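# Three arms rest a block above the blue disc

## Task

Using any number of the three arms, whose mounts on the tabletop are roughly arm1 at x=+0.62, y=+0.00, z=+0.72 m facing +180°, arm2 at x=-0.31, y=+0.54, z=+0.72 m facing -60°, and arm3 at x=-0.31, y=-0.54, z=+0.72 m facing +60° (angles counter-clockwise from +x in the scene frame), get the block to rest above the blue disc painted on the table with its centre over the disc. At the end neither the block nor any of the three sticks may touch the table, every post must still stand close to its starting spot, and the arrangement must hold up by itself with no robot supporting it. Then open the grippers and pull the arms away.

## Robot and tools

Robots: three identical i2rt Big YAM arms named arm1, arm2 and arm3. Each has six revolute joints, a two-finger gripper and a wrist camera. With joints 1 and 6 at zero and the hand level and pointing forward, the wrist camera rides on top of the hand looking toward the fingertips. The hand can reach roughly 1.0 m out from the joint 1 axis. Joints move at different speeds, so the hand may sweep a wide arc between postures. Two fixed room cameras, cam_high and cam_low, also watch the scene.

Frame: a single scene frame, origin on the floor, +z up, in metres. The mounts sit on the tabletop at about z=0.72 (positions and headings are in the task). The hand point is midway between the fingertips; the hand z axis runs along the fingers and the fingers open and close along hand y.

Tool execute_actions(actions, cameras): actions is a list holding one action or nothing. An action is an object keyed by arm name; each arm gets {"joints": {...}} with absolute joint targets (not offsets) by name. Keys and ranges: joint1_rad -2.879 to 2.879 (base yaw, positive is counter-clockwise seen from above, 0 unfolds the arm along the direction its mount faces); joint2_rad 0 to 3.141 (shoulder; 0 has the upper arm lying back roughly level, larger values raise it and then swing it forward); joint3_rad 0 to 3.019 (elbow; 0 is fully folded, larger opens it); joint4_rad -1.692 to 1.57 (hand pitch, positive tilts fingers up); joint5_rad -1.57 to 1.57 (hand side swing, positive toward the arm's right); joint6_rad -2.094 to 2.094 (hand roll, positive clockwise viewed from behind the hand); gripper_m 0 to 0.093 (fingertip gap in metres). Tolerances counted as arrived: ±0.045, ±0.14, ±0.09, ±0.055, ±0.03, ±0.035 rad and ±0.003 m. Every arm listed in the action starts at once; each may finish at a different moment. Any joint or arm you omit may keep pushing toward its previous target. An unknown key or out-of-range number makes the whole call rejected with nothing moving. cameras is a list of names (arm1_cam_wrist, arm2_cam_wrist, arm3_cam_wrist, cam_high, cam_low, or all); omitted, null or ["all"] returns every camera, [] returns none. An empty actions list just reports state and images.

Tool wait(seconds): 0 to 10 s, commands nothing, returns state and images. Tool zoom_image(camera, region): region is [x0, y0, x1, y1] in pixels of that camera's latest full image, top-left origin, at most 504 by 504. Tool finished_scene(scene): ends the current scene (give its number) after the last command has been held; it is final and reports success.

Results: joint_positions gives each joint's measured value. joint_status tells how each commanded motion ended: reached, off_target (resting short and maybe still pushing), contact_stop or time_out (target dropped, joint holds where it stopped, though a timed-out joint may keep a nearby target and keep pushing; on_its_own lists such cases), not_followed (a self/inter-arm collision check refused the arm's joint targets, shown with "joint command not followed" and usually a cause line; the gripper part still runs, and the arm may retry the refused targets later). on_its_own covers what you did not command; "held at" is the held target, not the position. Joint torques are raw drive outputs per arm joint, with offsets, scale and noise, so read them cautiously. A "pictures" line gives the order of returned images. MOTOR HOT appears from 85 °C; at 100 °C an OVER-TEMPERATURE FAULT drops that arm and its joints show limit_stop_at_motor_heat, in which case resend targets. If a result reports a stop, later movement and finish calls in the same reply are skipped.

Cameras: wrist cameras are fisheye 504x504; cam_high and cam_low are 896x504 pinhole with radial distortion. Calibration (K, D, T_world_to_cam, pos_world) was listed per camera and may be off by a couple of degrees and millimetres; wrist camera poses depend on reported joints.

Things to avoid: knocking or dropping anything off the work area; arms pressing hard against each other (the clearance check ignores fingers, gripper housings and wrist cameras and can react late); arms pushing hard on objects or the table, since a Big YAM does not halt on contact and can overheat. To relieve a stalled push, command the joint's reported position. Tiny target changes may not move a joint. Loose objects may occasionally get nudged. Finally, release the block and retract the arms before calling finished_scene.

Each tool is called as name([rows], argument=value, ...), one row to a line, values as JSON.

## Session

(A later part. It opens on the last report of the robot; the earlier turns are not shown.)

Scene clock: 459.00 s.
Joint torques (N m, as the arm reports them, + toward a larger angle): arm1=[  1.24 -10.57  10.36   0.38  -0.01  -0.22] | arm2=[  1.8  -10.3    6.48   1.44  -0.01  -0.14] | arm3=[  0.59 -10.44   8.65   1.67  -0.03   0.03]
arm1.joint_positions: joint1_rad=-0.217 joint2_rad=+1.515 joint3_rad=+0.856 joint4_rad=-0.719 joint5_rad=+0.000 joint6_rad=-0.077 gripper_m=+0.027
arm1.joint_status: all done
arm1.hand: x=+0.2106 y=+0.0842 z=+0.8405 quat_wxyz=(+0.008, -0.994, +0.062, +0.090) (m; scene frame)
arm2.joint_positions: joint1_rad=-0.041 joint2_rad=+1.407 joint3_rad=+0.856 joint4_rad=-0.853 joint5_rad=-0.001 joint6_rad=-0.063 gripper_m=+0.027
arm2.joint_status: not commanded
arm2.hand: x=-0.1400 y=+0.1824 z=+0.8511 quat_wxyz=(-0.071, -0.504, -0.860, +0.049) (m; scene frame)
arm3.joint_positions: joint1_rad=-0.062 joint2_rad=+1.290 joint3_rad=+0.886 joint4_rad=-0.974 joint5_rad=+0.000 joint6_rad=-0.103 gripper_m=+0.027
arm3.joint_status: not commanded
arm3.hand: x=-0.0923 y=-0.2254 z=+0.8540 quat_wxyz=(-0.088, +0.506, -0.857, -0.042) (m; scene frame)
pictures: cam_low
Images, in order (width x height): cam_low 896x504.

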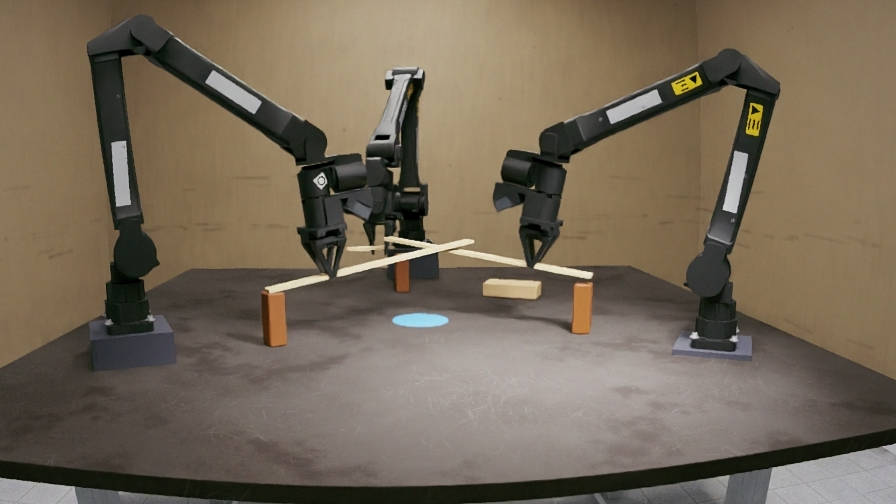

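execute_actions([
  {"arm1":{"joints":{"joint1_rad":-0.105}}},
], cameras=["cam_low","cam_high"])

zoom_image(camera="cam_high", region=[360, 160, 540, 300])

zoom_image(camera="cam_low", region=[320, 190, 460, 290])

Scene clock: 464.73 s.
Joint torques (N m, as the arm reports them, + toward a larger angle): arm1=[  0.19 -10.9   10.26   0.34   0.01  -0.19] | arm2=[  1.86 -10.28   6.48   1.49   0.    -0.14] | arm3=[  0.7  -10.42   8.62   1.66  -0.03   0.03]
arm1.joint_positions: joint1_rad=-0.103 joint2_rad=+1.515 joint3_rad=+0.856 joint4_rad=-0.719 joint5_rad=+0.000 joint6_rad=-0.079 gripper_m=+0.027
arm1.joint_status: all done
arm1.hand: x=+0.2037 y=+0.0371 z=+0.8409 quat_wxyz=(+0.002, -0.996, +0.005, +0.091) (m; scene frame)
arm2.joint_positions: joint1_rad=-0.041 joint2_rad=+1.407 joint3_rad=+0.856 joint4_rad=-0.853 joint5_rad=-0.001 joint6_rad=-0.063 gripper_m=+0.027
arm2.joint_status: not commanded
arm2.hand: x=-0.1400 y=+0.1824 z=+0.8511 quat_wxyz=(-0.071, -0.504, -0.860, +0.049) (m; scene frame)
arm3.joint_positions: joint1_rad=-0.062 joint2_rad=+1.290 joint3_rad=+0.886 joint4_rad=-0.974 joint5_rad=+0.000 joint6_rad=-0.103 gripper_m=+0.027
arm3.joint_status: not commanded
arm3.hand: x=-0.0923 y=-0.2254 z=+0.8540 quat_wxyz=(-0.088, +0.506, -0.857, -0.042) (m; scene frame)
pictures: cam_high, cam_low
Images, in order (width x height): cam_high 896x504, cam_low 896x504.

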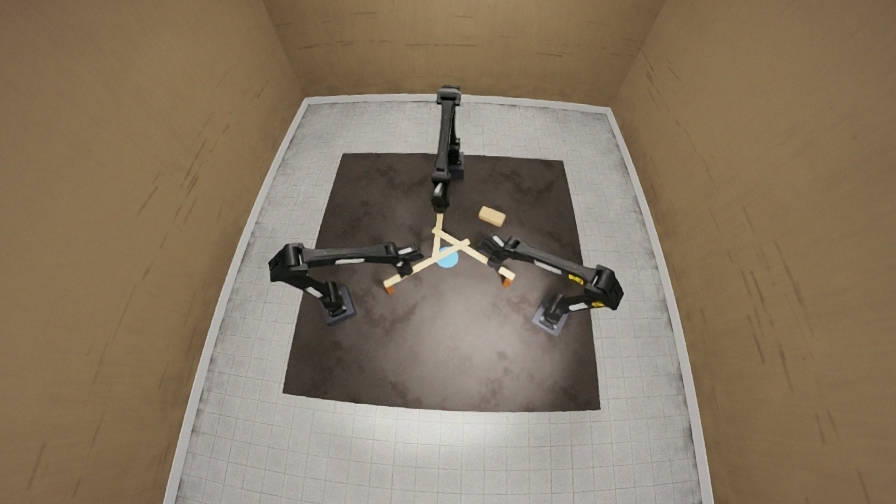

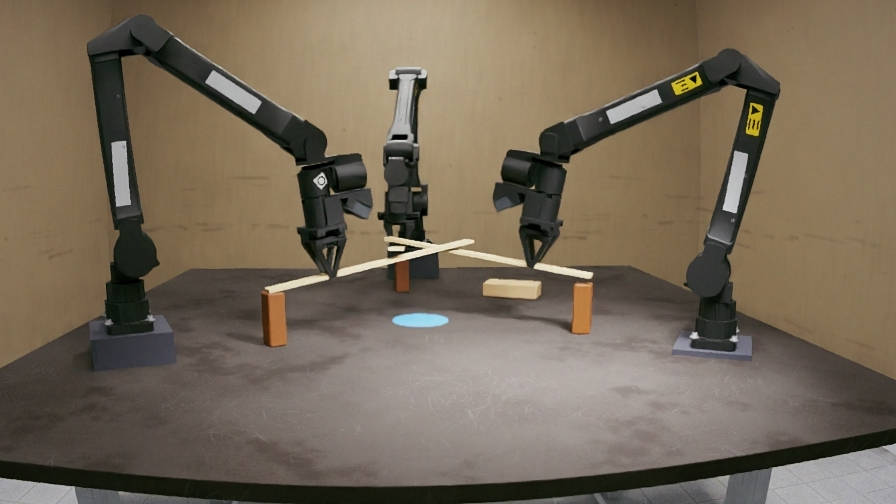

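Region (360, 160, 540, 300) of cam_high's 896x504 image, scaled by 2.800, with more detail than that image has.

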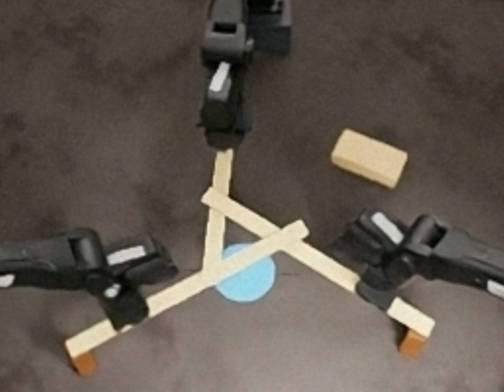

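Region (320, 190, 460, 290) of cam_low's 896x504 image, scaled by 3.600, with more detail than that image has; it fills the top 360 rows of this view, and the rest is white.

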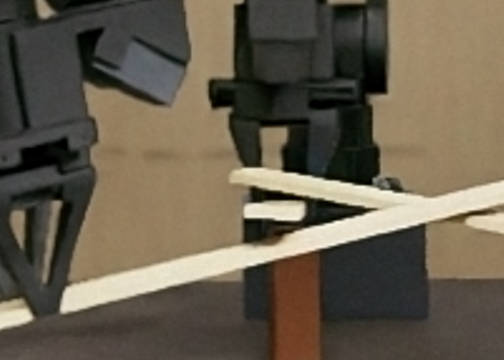

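execute_actions([
  {"arm1":{"joints":{"joint2_rad":1.545,"joint4_rad":-0.655}}},
], cameras=["cam_low"])

zoom_image(camera="cam_low", region=[320, 190, 460, 290])

Scene clock: 476.47 s.
Joint torques (N m, as the arm reports them, + toward a larger angle): arm1=[  0.29 -10.65  10.45   1.39   0.    -0.2 ] | arm2=[  1.95 -10.3    6.48   1.45   0.    -0.15] | arm3=[  0.52 -10.51   8.62   1.66  -0.03   0.03]
arm1.joint_positions: joint1_rad=-0.103 joint2_rad=+1.538 joint3_rad=+0.856 joint4_rad=-0.671 joint5_rad=+0.000 joint6_rad=-0.079 gripper_m=+0.027
arm1.joint_status: all done
arm1.hand: x=+0.1945 y=+0.0379 z=+0.8341 quat_wxyz=(+0.003, -0.995, +0.005, +0.104) (m; scene frame)
arm2.joint_positions: joint1_rad=-0.041 joint2_rad=+1.407 joint3_rad=+0.856 joint4_rad=-0.853 joint5_rad=-0.001 joint6_rad=-0.063 gripper_m=+0.027
arm2.joint_status: not commanded
arm2.hand: x=-0.1400 y=+0.1824 z=+0.8511 quat_wxyz=(-0.071, -0.504, -0.860, +0.049) (m; scene frame)
arm3.joint_positions: joint1_rad=-0.062 joint2_rad=+1.290 joint3_rad=+0.886 joint4_rad=-0.974 joint5_rad=+0.000 joint6_rad=-0.103 gripper_m=+0.027
arm3.joint_status: not commanded
arm3.hand: x=-0.0923 y=-0.2254 z=+0.8540 quat_wxyz=(-0.088, +0.506, -0.857, -0.042) (m; scene frame)
pictures: cam_low
Images, in order (width x height): cam_low 896x504.

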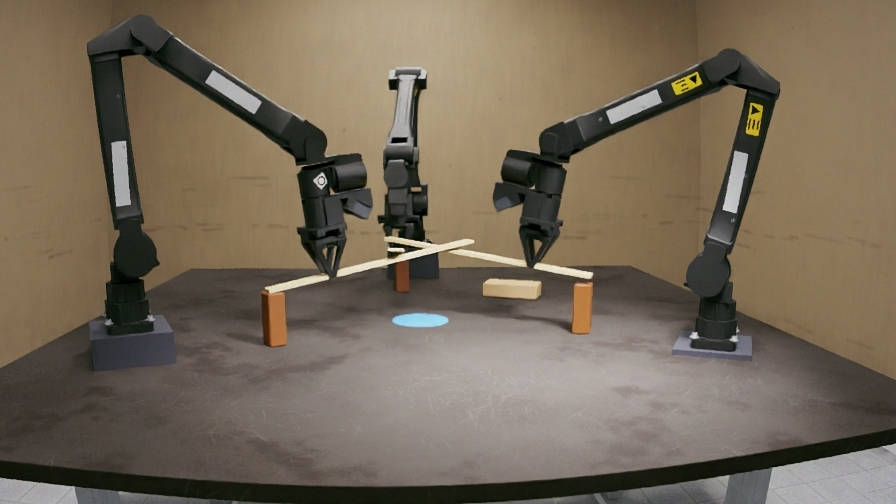

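Region (320, 190, 460, 290) of cam_low's 896x504 image, scaled by 3.600, with more detail than that image has; it fills the top 360 rows of this view, and the rest is white.

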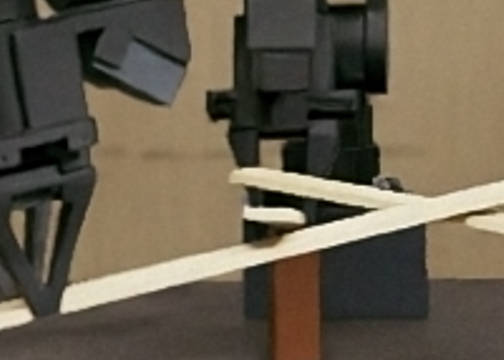

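execute_actions([
  {"arm1":{"joints":{"joint4_rad":-0.635}}},
], cameras=[])

execute_actions([
  {"arm1":{"joints":{"joint1_rad":-0.065}}},
], cameras=["cam_low","cam_high","arm1_cam_wrist"])

zoom_image(camera="cam_high", region=[360, 160, 540, 300])

zoom_image(camera="cam_low", region=[320, 190, 460, 290])

Scene clock: 484.87 s.
Joint torques (N m, as the arm reports them, + toward a larger angle): arm1=[  0.44 -10.47  10.31   1.55  -0.01  -0.21] | arm2=[  1.83 -10.22   6.5    1.5   -0.01  -0.15] | arm3=[  0.73 -10.57   8.62   1.65  -0.04   0.03]
arm1.joint_positions: joint1_rad=-0.103 joint2_rad=+1.538 joint3_rad=+0.856 joint4_rad=-0.652 joint5_rad=+0.000 joint6_rad=-0.079 gripper_m=+0.027
arm1.joint_status: all done
arm1.hand: x=+0.1900 y=+0.0383 z=+0.8350 quat_wxyz=(+0.004, -0.994, +0.005, +0.113) (m; scene frame)
arm2.joint_positions: joint1_rad=-0.041 joint2_rad=+1.407 joint3_rad=+0.856 joint4_rad=-0.853 joint5_rad=-0.001 joint6_rad=-0.063 gripper_m=+0.027
arm2.joint_status: not commanded
arm2.hand: x=-0.1400 y=+0.1824 z=+0.8511 quat_wxyz=(-0.071, -0.504, -0.860, +0.049) (m; scene frame)
arm3.joint_positions: joint1_rad=-0.062 joint2_rad=+1.290 joint3_rad=+0.886 joint4_rad=-0.974 joint5_rad=+0.000 joint6_rad=-0.103 gripper_m=+0.027
arm3.joint_status: not commanded
arm3.hand: x=-0.0923 y=-0.2254 z=+0.8540 quat_wxyz=(-0.088, +0.506, -0.857, -0.042) (m; scene frame)
pictures: none
No camera images: the call's "cameras" was empty. Leave "cameras" out to get every camera's image.

Scene clock: 485.53 s.
Joint torques (N m, as the arm reports them, + toward a larger angle): arm1=[  0.46 -10.58  10.32   1.51  -0.01  -0.19] | arm2=[  1.92 -10.29   6.49   1.51  -0.01  -0.15] | arm3=[  0.64 -10.65   8.65   1.64  -0.04   0.03]
arm1.joint_positions: joint1_rad=-0.074 joint2_rad=+1.538 joint3_rad=+0.856 joint4_rad=-0.652 joint5_rad=+0.000 joint6_rad=-0.079 gripper_m=+0.027
arm1.joint_status: all done
arm1.hand: x=+0.1891 y=+0.0261 z=+0.8352 quat_wxyz=(+0.002, -0.994, -0.009, +0.113) (m; scene frame)
arm2.joint_positions: joint1_rad=-0.041 joint2_rad=+1.407 joint3_rad=+0.856 joint4_rad=-0.853 joint5_rad=-0.001 joint6_rad=-0.063 gripper_m=+0.027
arm2.joint_status: not commanded
arm2.hand: x=-0.1400 y=+0.1824 z=+0.8511 quat_wxyz=(-0.071, -0.504, -0.860, +0.049) (m; scene frame)
arm3.joint_positions: joint1_rad=-0.062 joint2_rad=+1.290 joint3_rad=+0.886 joint4_rad=-0.974 joint5_rad=+0.000 joint6_rad=-0.103 gripper_m=+0.027
arm3.joint_status: not commanded
arm3.hand: x=-0.0923 y=-0.2254 z=+0.8540 quat_wxyz=(-0.088, +0.506, -0.857, -0.042) (m; scene frame)
pictures: arm1_cam_wrist, cam_high, cam_low
camera_calibration (this result's frames):
arm1_cam_wrist: T_world_to_cam=[[-0.0259339, 0.99964, 0.00683726, -0.0270863], [0.917502, 0.0210864, 0.397172, -0.502087], [0.396885, 0.0165734, -0.917719, 0.810558], [0, 0, 0, 1]] pos_world=[0.138265, 0.0242301, 0.943464]
Images, in order (width x height): arm1_cam_wrist 504x504, cam_high 896x504, cam_low 896x504.

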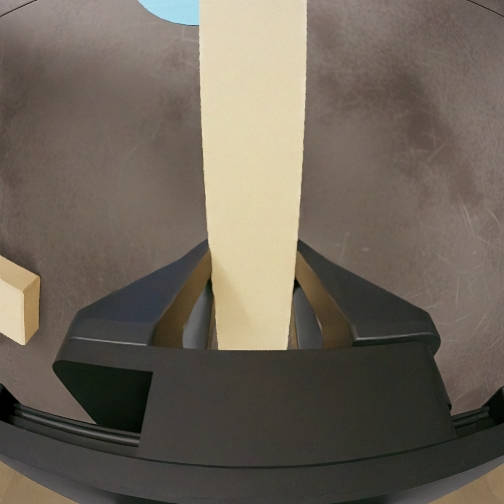

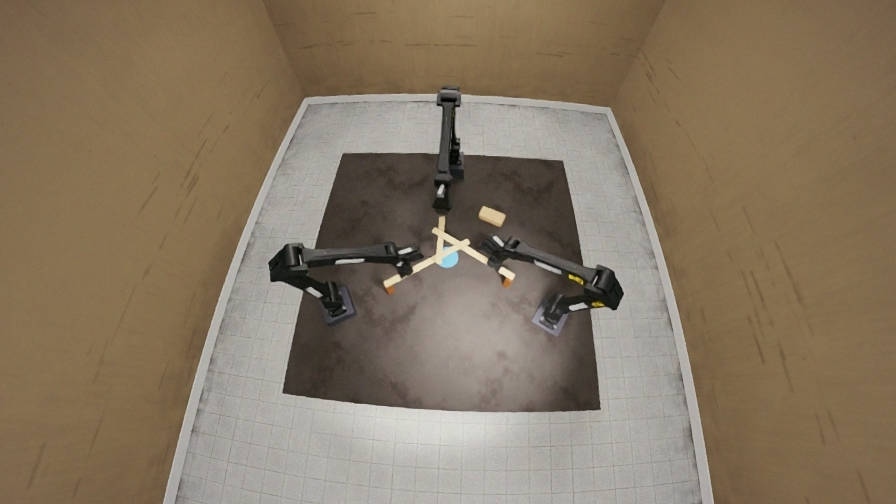

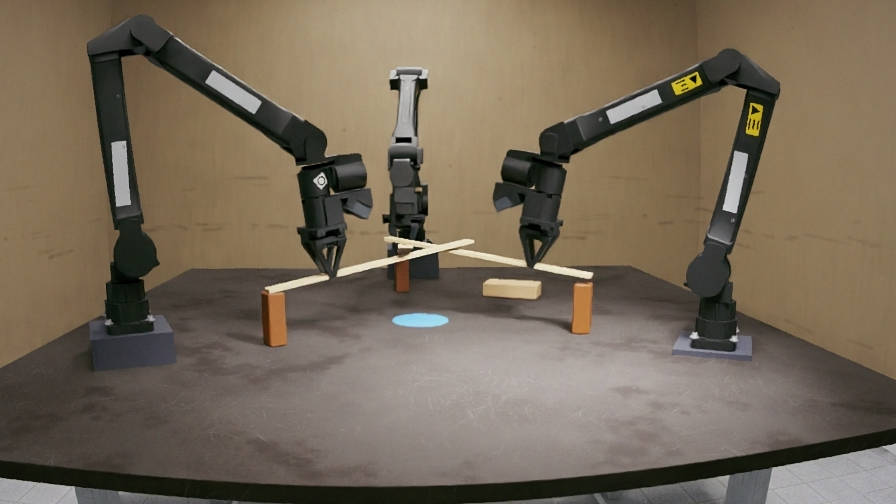

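Region (360, 160, 540, 300) of cam_high's 896x504 image, scaled by 2.800, with more detail than that image has.

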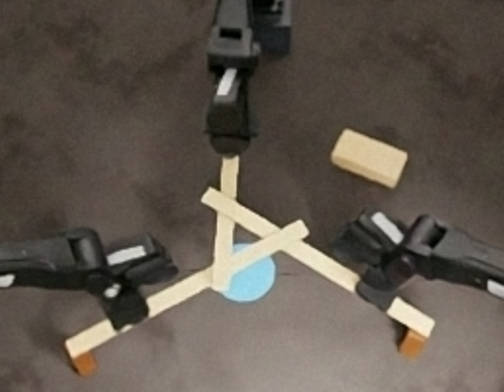

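Region (320, 190, 460, 290) of cam_low's 896x504 image, scaled by 3.600, with more detail than that image has; it fills the top 360 rows of this view, and the rest is white.

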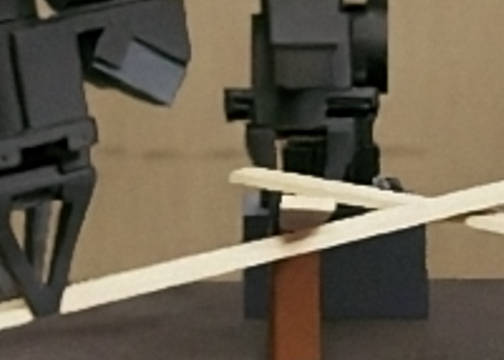

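execute_actions([
  {"arm1":{"joints":{"gripper_m":0.093}},"arm3":{"joints":{"joint2_rad":1.33,"joint4_rad":-0.94}}},
], cameras=["cam_low","arm1_cam_wrist"])

zoom_image(camera="cam_low", region=[360, 200, 620, 310])

Scene clock: 494.70 s.
Joint torques (N m, as the arm reports them, + toward a larger angle): arm1=[  1.1  -10.51  10.32   1.38  -0.02  -0.2 ] | arm2=[  1.91 -10.36   6.45   1.46  -0.02  -0.14] | arm3=[  0.59 -10.29   8.49   1.68  -0.03   0.03]
arm1.joint_positions: joint1_rad=-0.074 joint2_rad=+1.538 joint3_rad=+0.856 joint4_rad=-0.649 joint5_rad=+0.000 joint6_rad=-0.079 gripper_m=+0.093
arm1.joint_status: all done
arm1.hand: x=+0.1884 y=+0.0262 z=+0.8353 quat_wxyz=(+0.003, -0.993, -0.009, +0.115) (m; scene frame)
arm2.joint_positions: joint1_rad=-0.041 joint2_rad=+1.407 joint3_rad=+0.856 joint4_rad=-0.853 joint5_rad=-0.001 joint6_rad=-0.065 gripper_m=+0.027
arm2.joint_status: not commanded
arm2.hand: x=-0.1400 y=+0.1824 z=+0.8511 quat_wxyz=(-0.071, -0.503, -0.860, +0.049) (m; scene frame)
arm3.joint_positions: joint1_rad=-0.062 joint2_rad=+1.320 joint3_rad=+0.886 joint4_rad=-0.960 joint5_rad=+0.000 joint6_rad=-0.103 gripper_m=+0.027
arm3.joint_status: all done
arm3.hand: x=-0.0907 y=-0.2230 z=+0.8438 quat_wxyz=(-0.081, +0.506, -0.858, -0.039) (m; scene frame)
pictures: arm1_cam_wrist, cam_low
camera_calibration (this result's frames):
arm1_cam_wrist: T_world_to_cam=[[-0.0258805, 0.99964, 0.00709562, -0.027377], [0.918708, 0.0209859, 0.394379, -0.499377], [0.394088, 0.0167255, -0.918921, 0.812529], [0, 0, 0, 1]] pos_world=[0.137866, 0.024257, 0.943787]
Images, in order (width x height): arm1_cam_wrist 504x504, cam_low 896x504.

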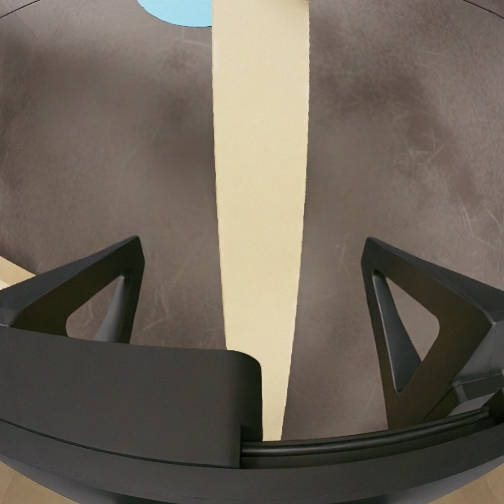

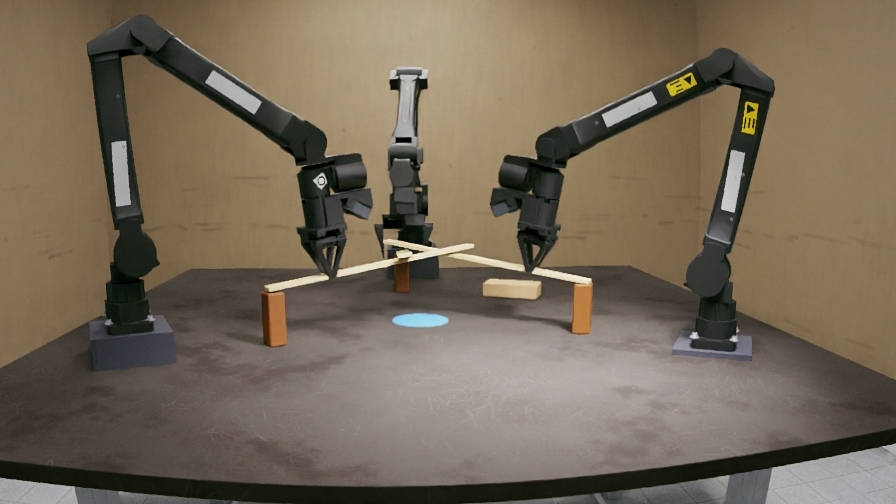

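Region (360, 200, 620, 310) of cam_low's 896x504 image, scaled by 1.938, with more detail than that image has; it fills the top 213 rows of this view, and the rest is white.

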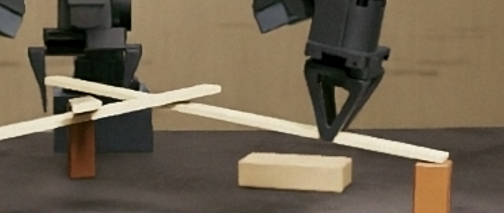

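execute_actions([
  {"arm2":{"joints":{"gripper_m":0.06}},"arm1":{"joints":{"joint2_rad":1.35,"joint3_rad":0.95,"joint4_rad":-1.1}}},
], cameras=["cam_low","arm1_cam_wrist"])

zoom_image(camera="cam_low", region=[250, 200, 620, 310])

Scene clock: 501.73 s.
Joint torques (N m, as the arm reports them, + toward a larger angle): arm1=[ 1.11 -7.94 10.58 -0.11  0.   -0.19] | arm2=[  1.94 -10.41   6.48   1.44   0.    -0.12] | arm3=[  0.51 -10.3    8.46   1.7   -0.03   0.03]
arm1.joint_positions: joint1_rad=-0.074 joint2_rad=+1.340 joint3_rad=+0.911 joint4_rad=-1.091 joint5_rad=+0.000 joint6_rad=-0.079 gripper_m=+0.093
arm1.joint_status: all done
arm1.hand: x=+0.2585 y=+0.0229 z=+0.9145 quat_wxyz=(-0.004, -1.000, -0.010, +0.021) (m; scene frame)
arm2.joint_positions: joint1_rad=-0.041 joint2_rad=+1.407 joint3_rad=+0.856 joint4_rad=-0.853 joint5_rad=-0.001 joint6_rad=-0.066 gripper_m=+0.060
arm2.joint_status: all done
arm2.hand: x=-0.1400 y=+0.1824 z=+0.8511 quat_wxyz=(-0.071, -0.502, -0.860, +0.049) (m; scene frame)
arm3.joint_positions: joint1_rad=-0.062 joint2_rad=+1.320 joint3_rad=+0.886 joint4_rad=-0.960 joint5_rad=+0.000 joint6_rad=-0.103 gripper_m=+0.027
arm3.joint_status: not commanded
arm3.hand: x=-0.0907 y=-0.2230 z=+0.8438 quat_wxyz=(-0.081, +0.506, -0.858, -0.039) (m; scene frame)
pictures: arm1_cam_wrist, cam_low
camera_calibration (this result's frames):
arm1_cam_wrist: T_world_to_cam=[[-0.0276867, 0.999575, -0.0091363, -0.00751828], [0.8283, 0.0280573, 0.559581, -0.722777], [0.5596, 0.00792534, -0.828725, 0.7326], [0, 0, 0, 1]] pos_world=[0.188506, 0.0219882, 1.01151]
Images, in order (width x height): arm1_cam_wrist 504x504, cam_low 896x504.

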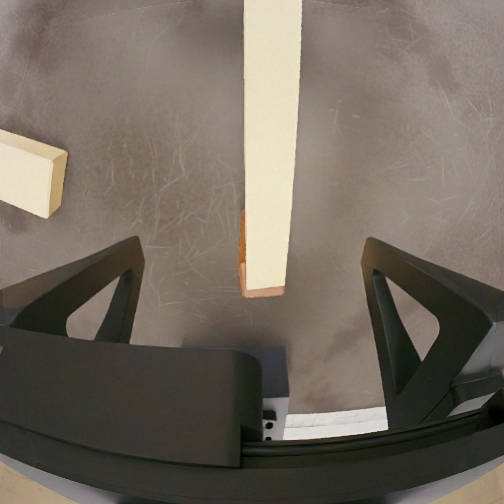

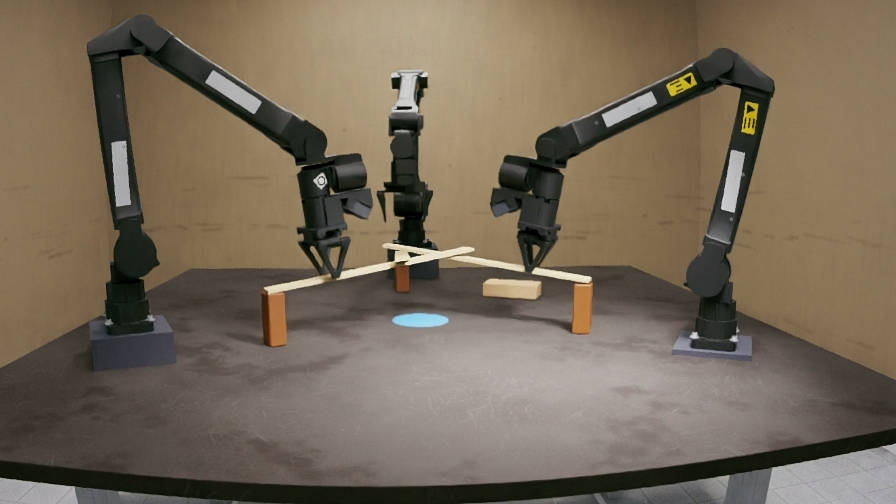

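Region (250, 200, 620, 310) of cam_low's 896x504 image, scaled by 1.362, with more detail than that image has; it fills the top 150 rows of this view, and the rest is white.

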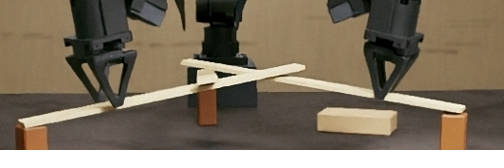

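execute_actions([
  {"arm2":{"joints":{"joint2_rad":1.0,"joint3_rad":0.9,"joint4_rad":-1.2}},"arm1":{"joints":{"joint1_rad":0.57,"joint6_rad":-0.61}},"arm3":{"joints":{"joint2_rad":1.355}}},
], cameras=[])

execute_actions([
  {"arm1":{"joints":{"joint2_rad":1.69,"joint3_rad":1.11,"joint4_rad":-0.94}},"arm3":{"joints":{"gripper_m":0.06}}},
], cameras=["cam_low","cam_high","arm1_cam_wrist"])

zoom_image(camera="cam_high", region=[360, 160, 540, 300])

Scene clock: 519.73 s.
Joint torques (N m, as the arm reports them, + toward a larger angle): arm1=[ 0.79 -8.44 10.48 -0.05 -0.07 -0.17] | arm2=[ 1.91 -4.91 10.78  0.73  0.   -0.12] | arm3=[  0.64 -10.15   8.39   1.63  -0.03   0.04]
arm1.joint_positions: joint1_rad=+0.565 joint2_rad=+1.340 joint3_rad=+0.911 joint4_rad=-1.091 joint5_rad=+0.000 joint6_rad=-0.599 gripper_m=+0.093
arm1.joint_status: all done
arm1.hand: x=+0.3168 y=-0.1966 z=+0.9175 quat_wxyz=(-0.007, -0.831, -0.556, +0.024) (m; scene frame)
arm2.joint_positions: joint1_rad=-0.041 joint2_rad=+0.996 joint3_rad=+0.856 joint4_rad=-1.192 joint5_rad=-0.001 joint6_rad=-0.066 gripper_m=+0.060
arm2.joint_status: all done
arm2.hand: x=-0.1764 y=+0.2590 z=+0.9710 quat_wxyz=(-0.100, -0.500, -0.857, +0.069) (m; scene frame)
arm3.joint_positions: joint1_rad=-0.062 joint2_rad=+1.340 joint3_rad=+0.886 joint4_rad=-0.960 joint5_rad=+0.000 joint6_rad=-0.103 gripper_m=+0.027
arm3.joint_status: all done
arm3.hand: x=-0.0909 y=-0.2232 z=+0.8367 quat_wxyz=(-0.072, +0.507, -0.858, -0.035) (m; scene frame)
pictures: none
No camera images: the call's "cameras" was empty. Leave "cameras" out to get every camera's image.

Scene clock: 521.03 s.
Joint torques (N m, as the arm reports them, + toward a larger angle): arm1=[  1.07 -14.56   8.59   0.51  -0.04  -0.21] | arm2=[ 1.92 -4.85 10.8   0.76  0.   -0.12] | arm3=[  0.55 -10.19   8.36   1.48  -0.02   0.03]
arm1.joint_positions: joint1_rad=+0.565 joint2_rad=+1.707 joint3_rad=+1.088 joint4_rad=-0.945 joint5_rad=+0.000 joint6_rad=-0.601 gripper_m=+0.093
arm1.joint_status: all done
arm1.hand: x=+0.2407 y=-0.2480 z=+0.8360 quat_wxyz=(-0.007, -0.831, -0.557, +0.002) (m; scene frame)
arm2.joint_positions: joint1_rad=-0.041 joint2_rad=+0.996 joint3_rad=+0.856 joint4_rad=-1.192 joint5_rad=-0.001 joint6_rad=-0.066 gripper_m=+0.060
arm2.joint_status: not commanded
arm2.hand: x=-0.1764 y=+0.2590 z=+0.9710 quat_wxyz=(-0.100, -0.500, -0.857, +0.069) (m; scene frame)
arm3.joint_positions: joint1_rad=-0.062 joint2_rad=+1.340 joint3_rad=+0.886 joint4_rad=-0.957 joint5_rad=+0.000 joint6_rad=-0.103 gripper_m=+0.060
arm3.joint_status: all done
arm3.hand: x=-0.0904 y=-0.2225 z=+0.8367 quat_wxyz=(-0.073, +0.507, -0.858, -0.035) (m; scene frame)
pictures: arm1_cam_wrist, cam_high, cam_low
camera_calibration (this result's frames):
arm1_cam_wrist: T_world_to_cam=[[-0.928066, 0.372231, -0.0117543, 0.325366], [0.295885, 0.756147, 0.583691, -0.368004], [0.226156, 0.538225, -0.811891, 0.877336], [0, 0, 0, 1]] pos_world=[0.212433, -0.315051, 0.930926]
Images, in order (width x height): arm1_cam_wrist 504x504, cam_high 896x504, cam_low 896x504.

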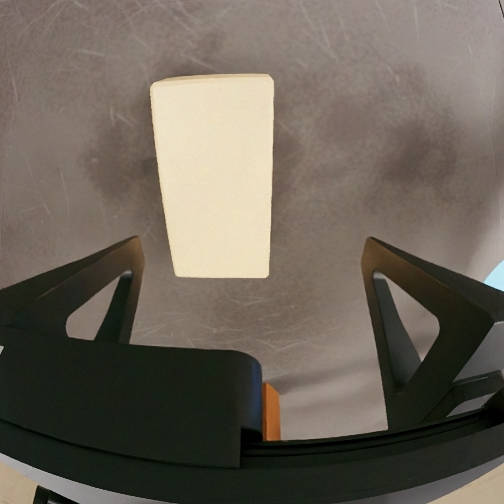

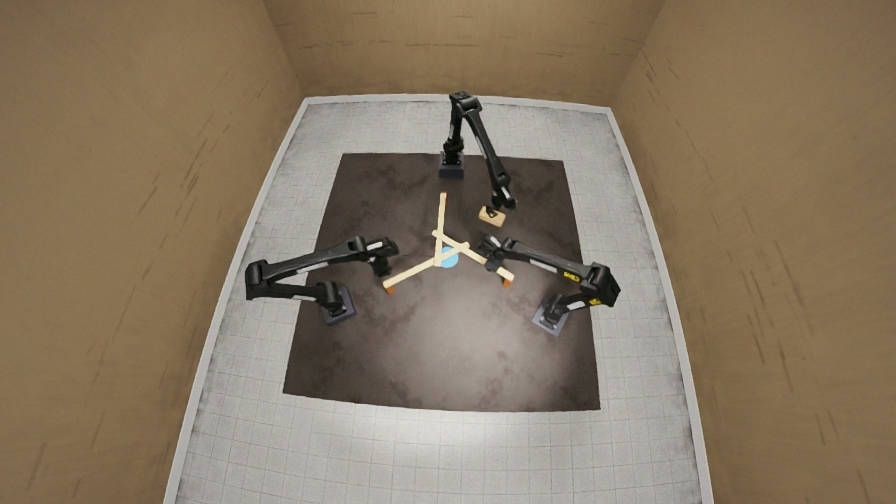

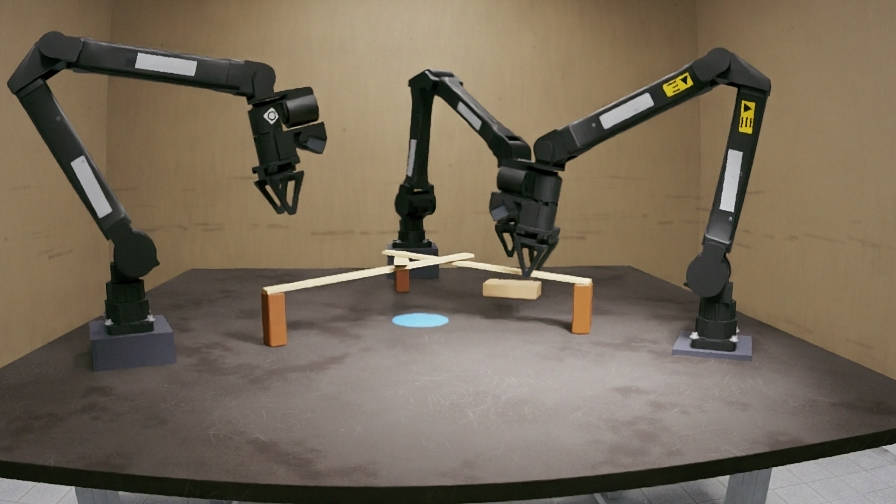

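Region (360, 160, 540, 300) of cam_high's 896x504 image, scaled by 2.800, with more detail than that image has.

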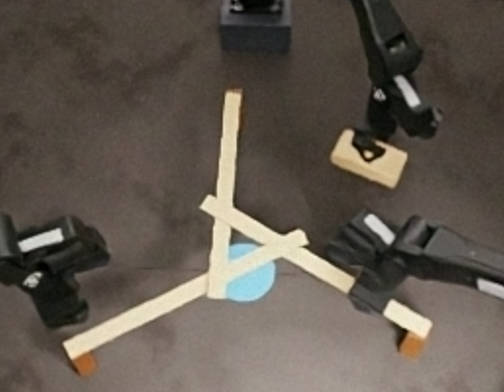

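execute_actions([
  {"arm1":{"joints":{"joint1_rad":0.603,"joint6_rad":-0.565,"joint2_rad":1.765,"joint3_rad":1.01,"joint4_rad":-0.795}},"arm3":{"joints":{"joint2_rad":0.9,"joint4_rad":-1.2}},"arm2":{"joints":{"joint2_rad":0.6}}},
], cameras=["arm1_cam_wrist"])

Scene clock: 533.33 s.
Joint torques (N m, as the arm reports them, + toward a larger angle): arm1=[  1.16 -13.01   6.77   0.8   -0.06   0.02] | arm2=[ 1.99 -0.17 11.13  1.34 -0.01 -0.11] | arm3=[ 0.64 -4.85  9.69  0.78 -0.03  0.03]
arm1.joint_positions: joint1_rad=+0.594 joint2_rad=+1.769 joint3_rad=+0.998 joint4_rad=-0.806 joint5_rad=+0.000 joint6_rad=-0.575 gripper_m=+0.093
arm1.joint_status: all done
arm1.hand: x=+0.2632 y=-0.2492 z=+0.7836 quat_wxyz=(-0.007, -0.830, -0.558, -0.004) (m; scene frame)
arm2.joint_positions: joint1_rad=-0.041 joint2_rad=+0.596 joint3_rad=+0.856 joint4_rad=-1.194 joint5_rad=-0.001 joint6_rad=-0.066 gripper_m=+0.060
arm2.joint_status: all done
arm2.hand: x=-0.1968 y=+0.3024 z=+1.0774 quat_wxyz=(-0.261, -0.478, -0.820, +0.178) (m; scene frame)
arm3.joint_positions: joint1_rad=-0.062 joint2_rad=+0.886 joint3_rad=+0.886 joint4_rad=-1.189 joint5_rad=+0.000 joint6_rad=-0.103 gripper_m=+0.060
arm3.joint_status: all done
arm3.hand: x=-0.1333 y=-0.2849 z=+0.9706 quat_wxyz=(-0.173, +0.499, -0.845, -0.081) (m; scene frame)
pictures: arm1_cam_wrist
camera_calibration (this result's frames):
arm1_cam_wrist: T_world_to_cam=[[-0.929103, 0.369334, -0.0189982, 0.351289], [0.28715, 0.752825, 0.592283, -0.348393], [0.233052, 0.544836, -0.805506, 0.825266], [0, 0, 0, 1]] pos_world=[0.234094, -0.317099, 0.877778]
Images, in order (width x height): arm1_cam_wrist 504x504.

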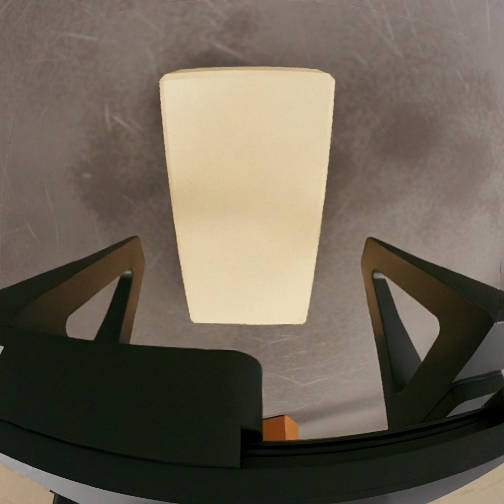

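execute_actions([
  {"arm1":{"joints":{"joint2_rad":1.845,"joint3_rad":0.985,"joint4_rad":-0.69}}},
], cameras=[])

execute_actions([
  {"arm1":{"joints":{"gripper_m":0.03}}},
], cameras=["arm1_cam_wrist","cam_low"])

Scene clock: 541.83 s.
Joint torques (N m, as the arm reports them, + toward a larger angle): arm1=[  1.07 -13.12   5.69   0.73  -0.04   0.02] | arm2=[ 1.91  0.05 11.1   1.39 -0.01 -0.11] | arm3=[ 0.6  -4.51  9.69  0.74 -0.03  0.03]
arm1.joint_positions: joint1_rad=+0.594 joint2_rad=+1.845 joint3_rad=+0.978 joint4_rad=-0.702 joint5_rad=+0.000 joint6_rad=-0.575 gripper_m=+0.093
arm1.joint_status: all done
arm1.hand: x=+0.2619 y=-0.2508 z=+0.7470 quat_wxyz=(-0.007, -0.830, -0.558, +0.000) (m; scene frame)
arm2.joint_positions: joint1_rad=-0.041 joint2_rad=+0.596 joint3_rad=+0.856 joint4_rad=-1.194 joint5_rad=-0.001 joint6_rad=-0.066 gripper_m=+0.060
arm2.joint_status: not commanded
arm2.hand: x=-0.1968 y=+0.3024 z=+1.0774 quat_wxyz=(-0.261, -0.478, -0.820, +0.178) (m; scene frame)
arm3.joint_positions: joint1_rad=-0.062 joint2_rad=+0.886 joint3_rad=+0.886 joint4_rad=-1.189 joint5_rad=+0.000 joint6_rad=-0.103 gripper_m=+0.060
arm3.joint_status: not commanded
arm3.hand: x=-0.1333 y=-0.2849 z=+0.9706 quat_wxyz=(-0.173, +0.499, -0.845, -0.081) (m; scene frame)
pictures: none
No camera images: the call's "cameras" was empty. Leave "cameras" out to get every camera's image.

Scene clock: 542.47 s.
Joint torques (N m, as the arm reports them, + toward a larger angle): arm1=[  1.18 -13.24   5.82   0.82  -0.01   0.  ] | arm2=[ 2.01  0.24 11.07  1.37 -0.01 -0.13] | arm3=[ 0.52 -4.48  9.71  0.73 -0.03  0.03]
arm1.joint_positions: joint1_rad=+0.595 joint2_rad=+1.845 joint3_rad=+0.978 joint4_rad=-0.700 joint5_rad=-0.001 joint6_rad=-0.573 gripper_m=+0.069
arm1.joint_status: gripper_m off_target (ended at +0.069, target +0.030)
arm1.hand: x=+0.2617 y=-0.2513 z=+0.7470 quat_wxyz=(-0.008, -0.830, -0.558, +0.001) (m; scene frame)
arm2.joint_positions: joint1_rad=-0.041 joint2_rad=+0.596 joint3_rad=+0.856 joint4_rad=-1.194 joint5_rad=-0.001 joint6_rad=-0.066 gripper_m=+0.060
arm2.joint_status: not commanded
arm2.hand: x=-0.1968 y=+0.3024 z=+1.0774 quat_wxyz=(-0.261, -0.478, -0.820, +0.178) (m; scene frame)
arm3.joint_positions: joint1_rad=-0.062 joint2_rad=+0.886 joint3_rad=+0.886 joint4_rad=-1.189 joint5_rad=+0.000 joint6_rad=-0.103 gripper_m=+0.060
arm3.joint_status: not commanded
arm3.hand: x=-0.1333 y=-0.2849 z=+0.9706 quat_wxyz=(-0.173, +0.499, -0.845, -0.081) (m; scene frame)
pictures: arm1_cam_wrist, cam_low
camera_calibration (this result's frames):
arm1_cam_wrist: T_world_to_cam=[[-0.928896, 0.370077, -0.0139793, 0.346373], [0.292548, 0.756396, 0.585048, -0.319838], [0.227087, 0.539359, -0.810878, 0.801388], [0, 0, 0, 1]] pos_world=[0.233328, -0.318496, 0.841791]
Images, in order (width x height): arm1_cam_wrist 504x504, cam_low 896x504.

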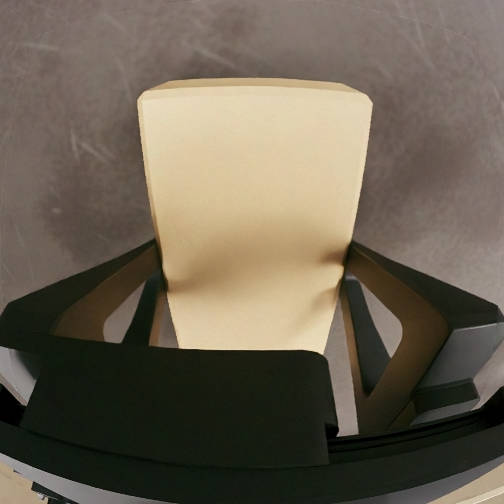

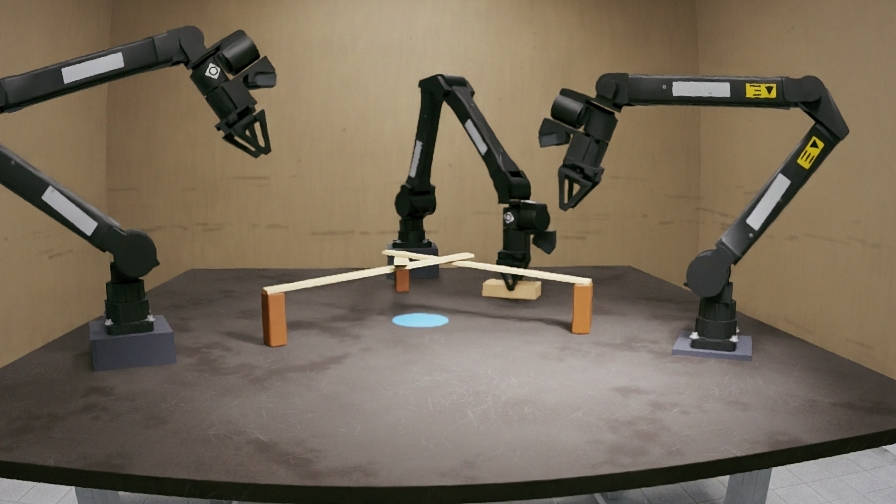

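execute_actions([
  {"arm1":{"joints":{"joint2_rad":1.53,"joint3_rad":1.26,"joint4_rad":-1.26}},"arm3":{"joints":{"joint2_rad":0.5}}},
], cameras=[])

execute_actions([
  {"arm1":{"joints":{"joint1_rad":-0.01,"joint6_rad":-1.40,"joint2_rad":1.99,"joint3_rad":1.89,"joint4_rad":-1.41}}},
], cameras=["arm1_cam_wrist","cam_low","cam_high"])

Scene clock: 561.47 s.
Joint torques (N m, as the arm reports them, + toward a larger angle): arm1=[  1.08 -12.03   9.09  -0.08  -0.05   0.  ] | arm2=[ 1.87  0.33 11.09  1.39 -0.01 -0.12] | arm3=[ 0.73  0.78  9.52  1.38 -0.03  0.04]
arm1.joint_positions: joint1_rad=+0.595 joint2_rad=+1.540 joint3_rad=+1.243 joint4_rad=-1.251 joint5_rad=+0.000 joint6_rad=-0.573 gripper_m=+0.069
arm1.joint_status: all done
arm1.hand: x=+0.2504 y=-0.2553 z=+0.9608 quat_wxyz=(-0.008, -0.830, -0.558, +0.011) (m; scene frame)
arm2.joint_positions: joint1_rad=-0.041 joint2_rad=+0.596 joint3_rad=+0.856 joint4_rad=-1.194 joint5_rad=-0.001 joint6_rad=-0.066 gripper_m=+0.060
arm2.joint_status: not commanded
arm2.hand: x=-0.1968 y=+0.3024 z=+1.0774 quat_wxyz=(-0.261, -0.478, -0.820, +0.178) (m; scene frame)
arm3.joint_positions: joint1_rad=-0.062 joint2_rad=+0.488 joint3_rad=+0.886 joint4_rad=-1.189 joint5_rad=+0.000 joint6_rad=-0.103 gripper_m=+0.060
arm3.joint_status: all done
arm3.hand: x=-0.1699 y=-0.3382 z=+1.0729 quat_wxyz=(-0.346, +0.469, -0.796, -0.160) (m; scene frame)
pictures: none
No camera images: the call's "cameras" was empty. Leave "cameras" out to get every camera's image.

Scene clock: 563.23 s.
Joint torques (N m, as the arm reports them, + toward a larger angle): arm1=[  0.6  -20.65  12.1   -0.28  -0.15  -0.26] | arm2=[ 1.92  0.12 11.13  1.38  0.   -0.12] | arm3=[ 0.6   0.66  9.47  1.36 -0.03  0.03]
arm1.joint_positions: joint1_rad=-0.010 joint2_rad=+2.028 joint3_rad=+1.837 joint4_rad=-1.400 joint5_rad=+0.001 joint6_rad=-1.390 gripper_m=+0.069
arm1.joint_status: all done
arm1.hand: x=-0.0010 y=-0.0016 z=+0.9239 quat_wxyz=(-0.014, -0.766, -0.642, -0.008) (m; scene frame)
arm2.joint_positions: joint1_rad=-0.041 joint2_rad=+0.596 joint3_rad=+0.856 joint4_rad=-1.194 joint5_rad=-0.001 joint6_rad=-0.066 gripper_m=+0.060
arm2.joint_status: not commanded
arm2.hand: x=-0.1968 y=+0.3024 z=+1.0774 quat_wxyz=(-0.261, -0.478, -0.820, +0.178) (m; scene frame)
arm3.joint_positions: joint1_rad=-0.062 joint2_rad=+0.488 joint3_rad=+0.886 joint4_rad=-1.189 joint5_rad=+0.000 joint6_rad=-0.103 gripper_m=+0.060
arm3.joint_status: not commanded
arm3.hand: x=-0.1699 y=-0.3382 z=+1.0729 quat_wxyz=(-0.346, +0.469, -0.796, -0.160) (m; scene frame)
pictures: arm1_cam_wrist, cam_high, cam_low
camera_calibration (this result's frames):
arm1_cam_wrist: T_world_to_cam=[[-0.98549, 0.16638, -0.0335661, 0.0301246], [0.114981, 0.799884, 0.589038, -0.539184], [0.124853, 0.576632, -0.807408, 0.866573], [0, 0, 0, 1]] pos_world=[-0.0165108, -0.073421, 1.01829]
Images, in order (width x height): arm1_cam_wrist 504x504, cam_high 896x504, cam_low 896x504.

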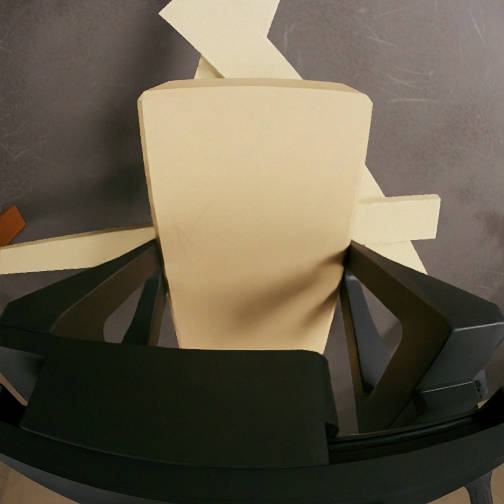

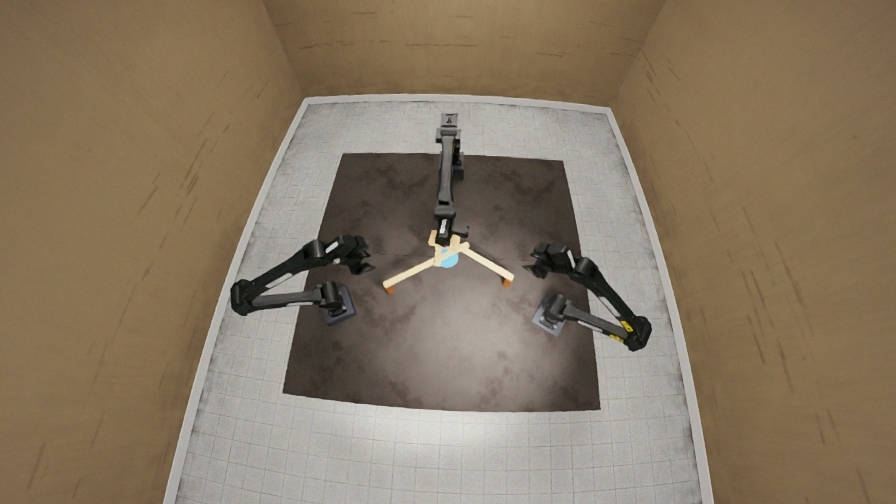

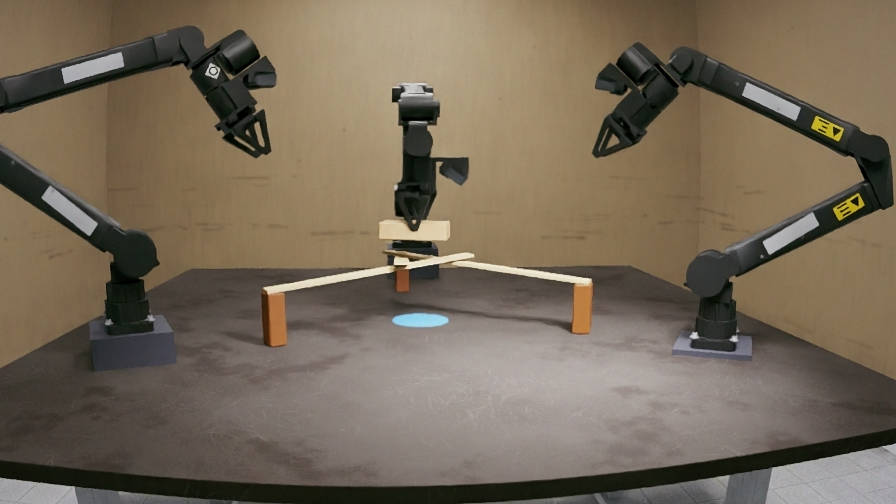

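execute_actions([
  {"arm1":{"joints":{"joint1_rad":0.02,"joint2_rad":2.04,"joint3_rad":1.83,"joint4_rad":-1.315}}},
], cameras=["arm1_cam_wrist","cam_low"])

zoom_image(camera="cam_low", region=[350, 200, 500, 340])

Scene clock: 574.13 s.
Joint torques (N m, as the arm reports them, + toward a larger angle): arm1=[  1.5  -18.69   9.33   0.84  -0.1   -0.21] | arm2=[ 1.91  0.17 11.09  1.37  0.   -0.12] | arm3=[ 0.55  0.52  9.45  1.39 -0.03  0.03]
arm1.joint_positions: joint1_rad=+0.011 joint2_rad=+2.046 joint3_rad=+1.814 joint4_rad=-1.327 joint5_rad=+0.001 joint6_rad=-1.390 gripper_m=+0.069
arm1.joint_status: all done
arm1.hand: x=-0.0109 y=-0.0148 z=+0.9047 quat_wxyz=(-0.003, -0.760, -0.650, +0.004) (m; scene frame)
arm2.joint_positions: joint1_rad=-0.041 joint2_rad=+0.596 joint3_rad=+0.856 joint4_rad=-1.194 joint5_rad=-0.001 joint6_rad=-0.066 gripper_m=+0.060
arm2.joint_status: not commanded
arm2.hand: x=-0.1968 y=+0.3024 z=+1.0774 quat_wxyz=(-0.261, -0.478, -0.820, +0.178) (m; scene frame)
arm3.joint_positions: joint1_rad=-0.062 joint2_rad=+0.488 joint3_rad=+0.886 joint4_rad=-1.189 joint5_rad=+0.000 joint6_rad=-0.103 gripper_m=+0.060
arm3.joint_status: not commanded
arm3.hand: x=-0.1699 y=-0.3382 z=+1.0729 quat_wxyz=(-0.346, +0.469, -0.796, -0.160) (m; scene frame)
pictures: arm1_cam_wrist, cam_low
camera_calibration (this result's frames):
arm1_cam_wrist: T_world_to_cam=[[-0.989281, 0.146018, -0.00105785, -0.00788174], [0.117855, 0.802709, 0.58461, -0.51203], [0.0862125, 0.578219, -0.811314, 0.863063], [0, 0, 0, 1]] pos_world=[-0.0218591, -0.0868775, 0.999544]
Images, in order (width x height): arm1_cam_wrist 504x504, cam_low 896x504.

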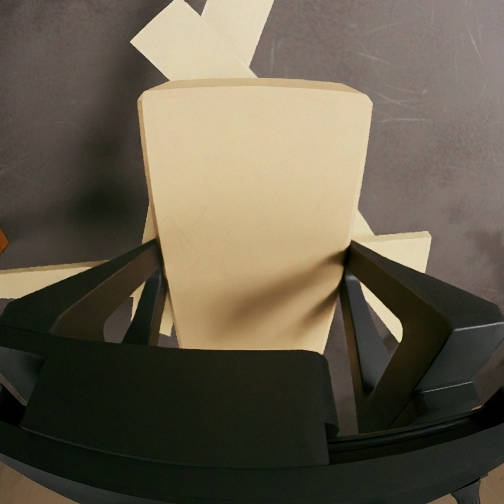

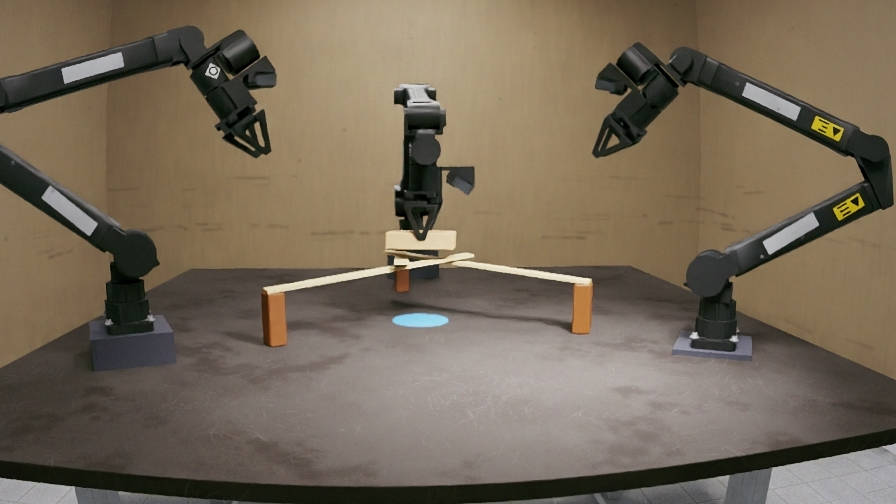

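Region (350, 200, 500, 340) of cam_low's 896x504 image, scaled by 3.360, with more detail than that image has; it fills the top 470 rows of this view, and the rest is white.

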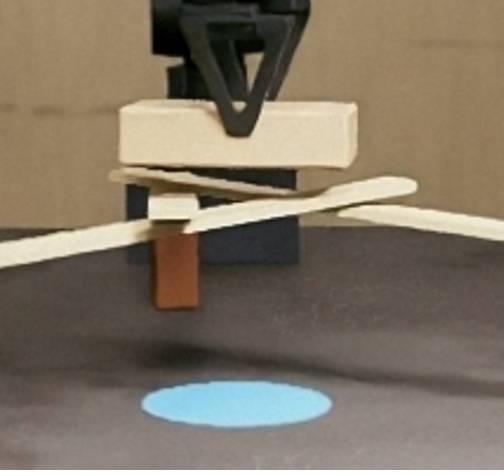

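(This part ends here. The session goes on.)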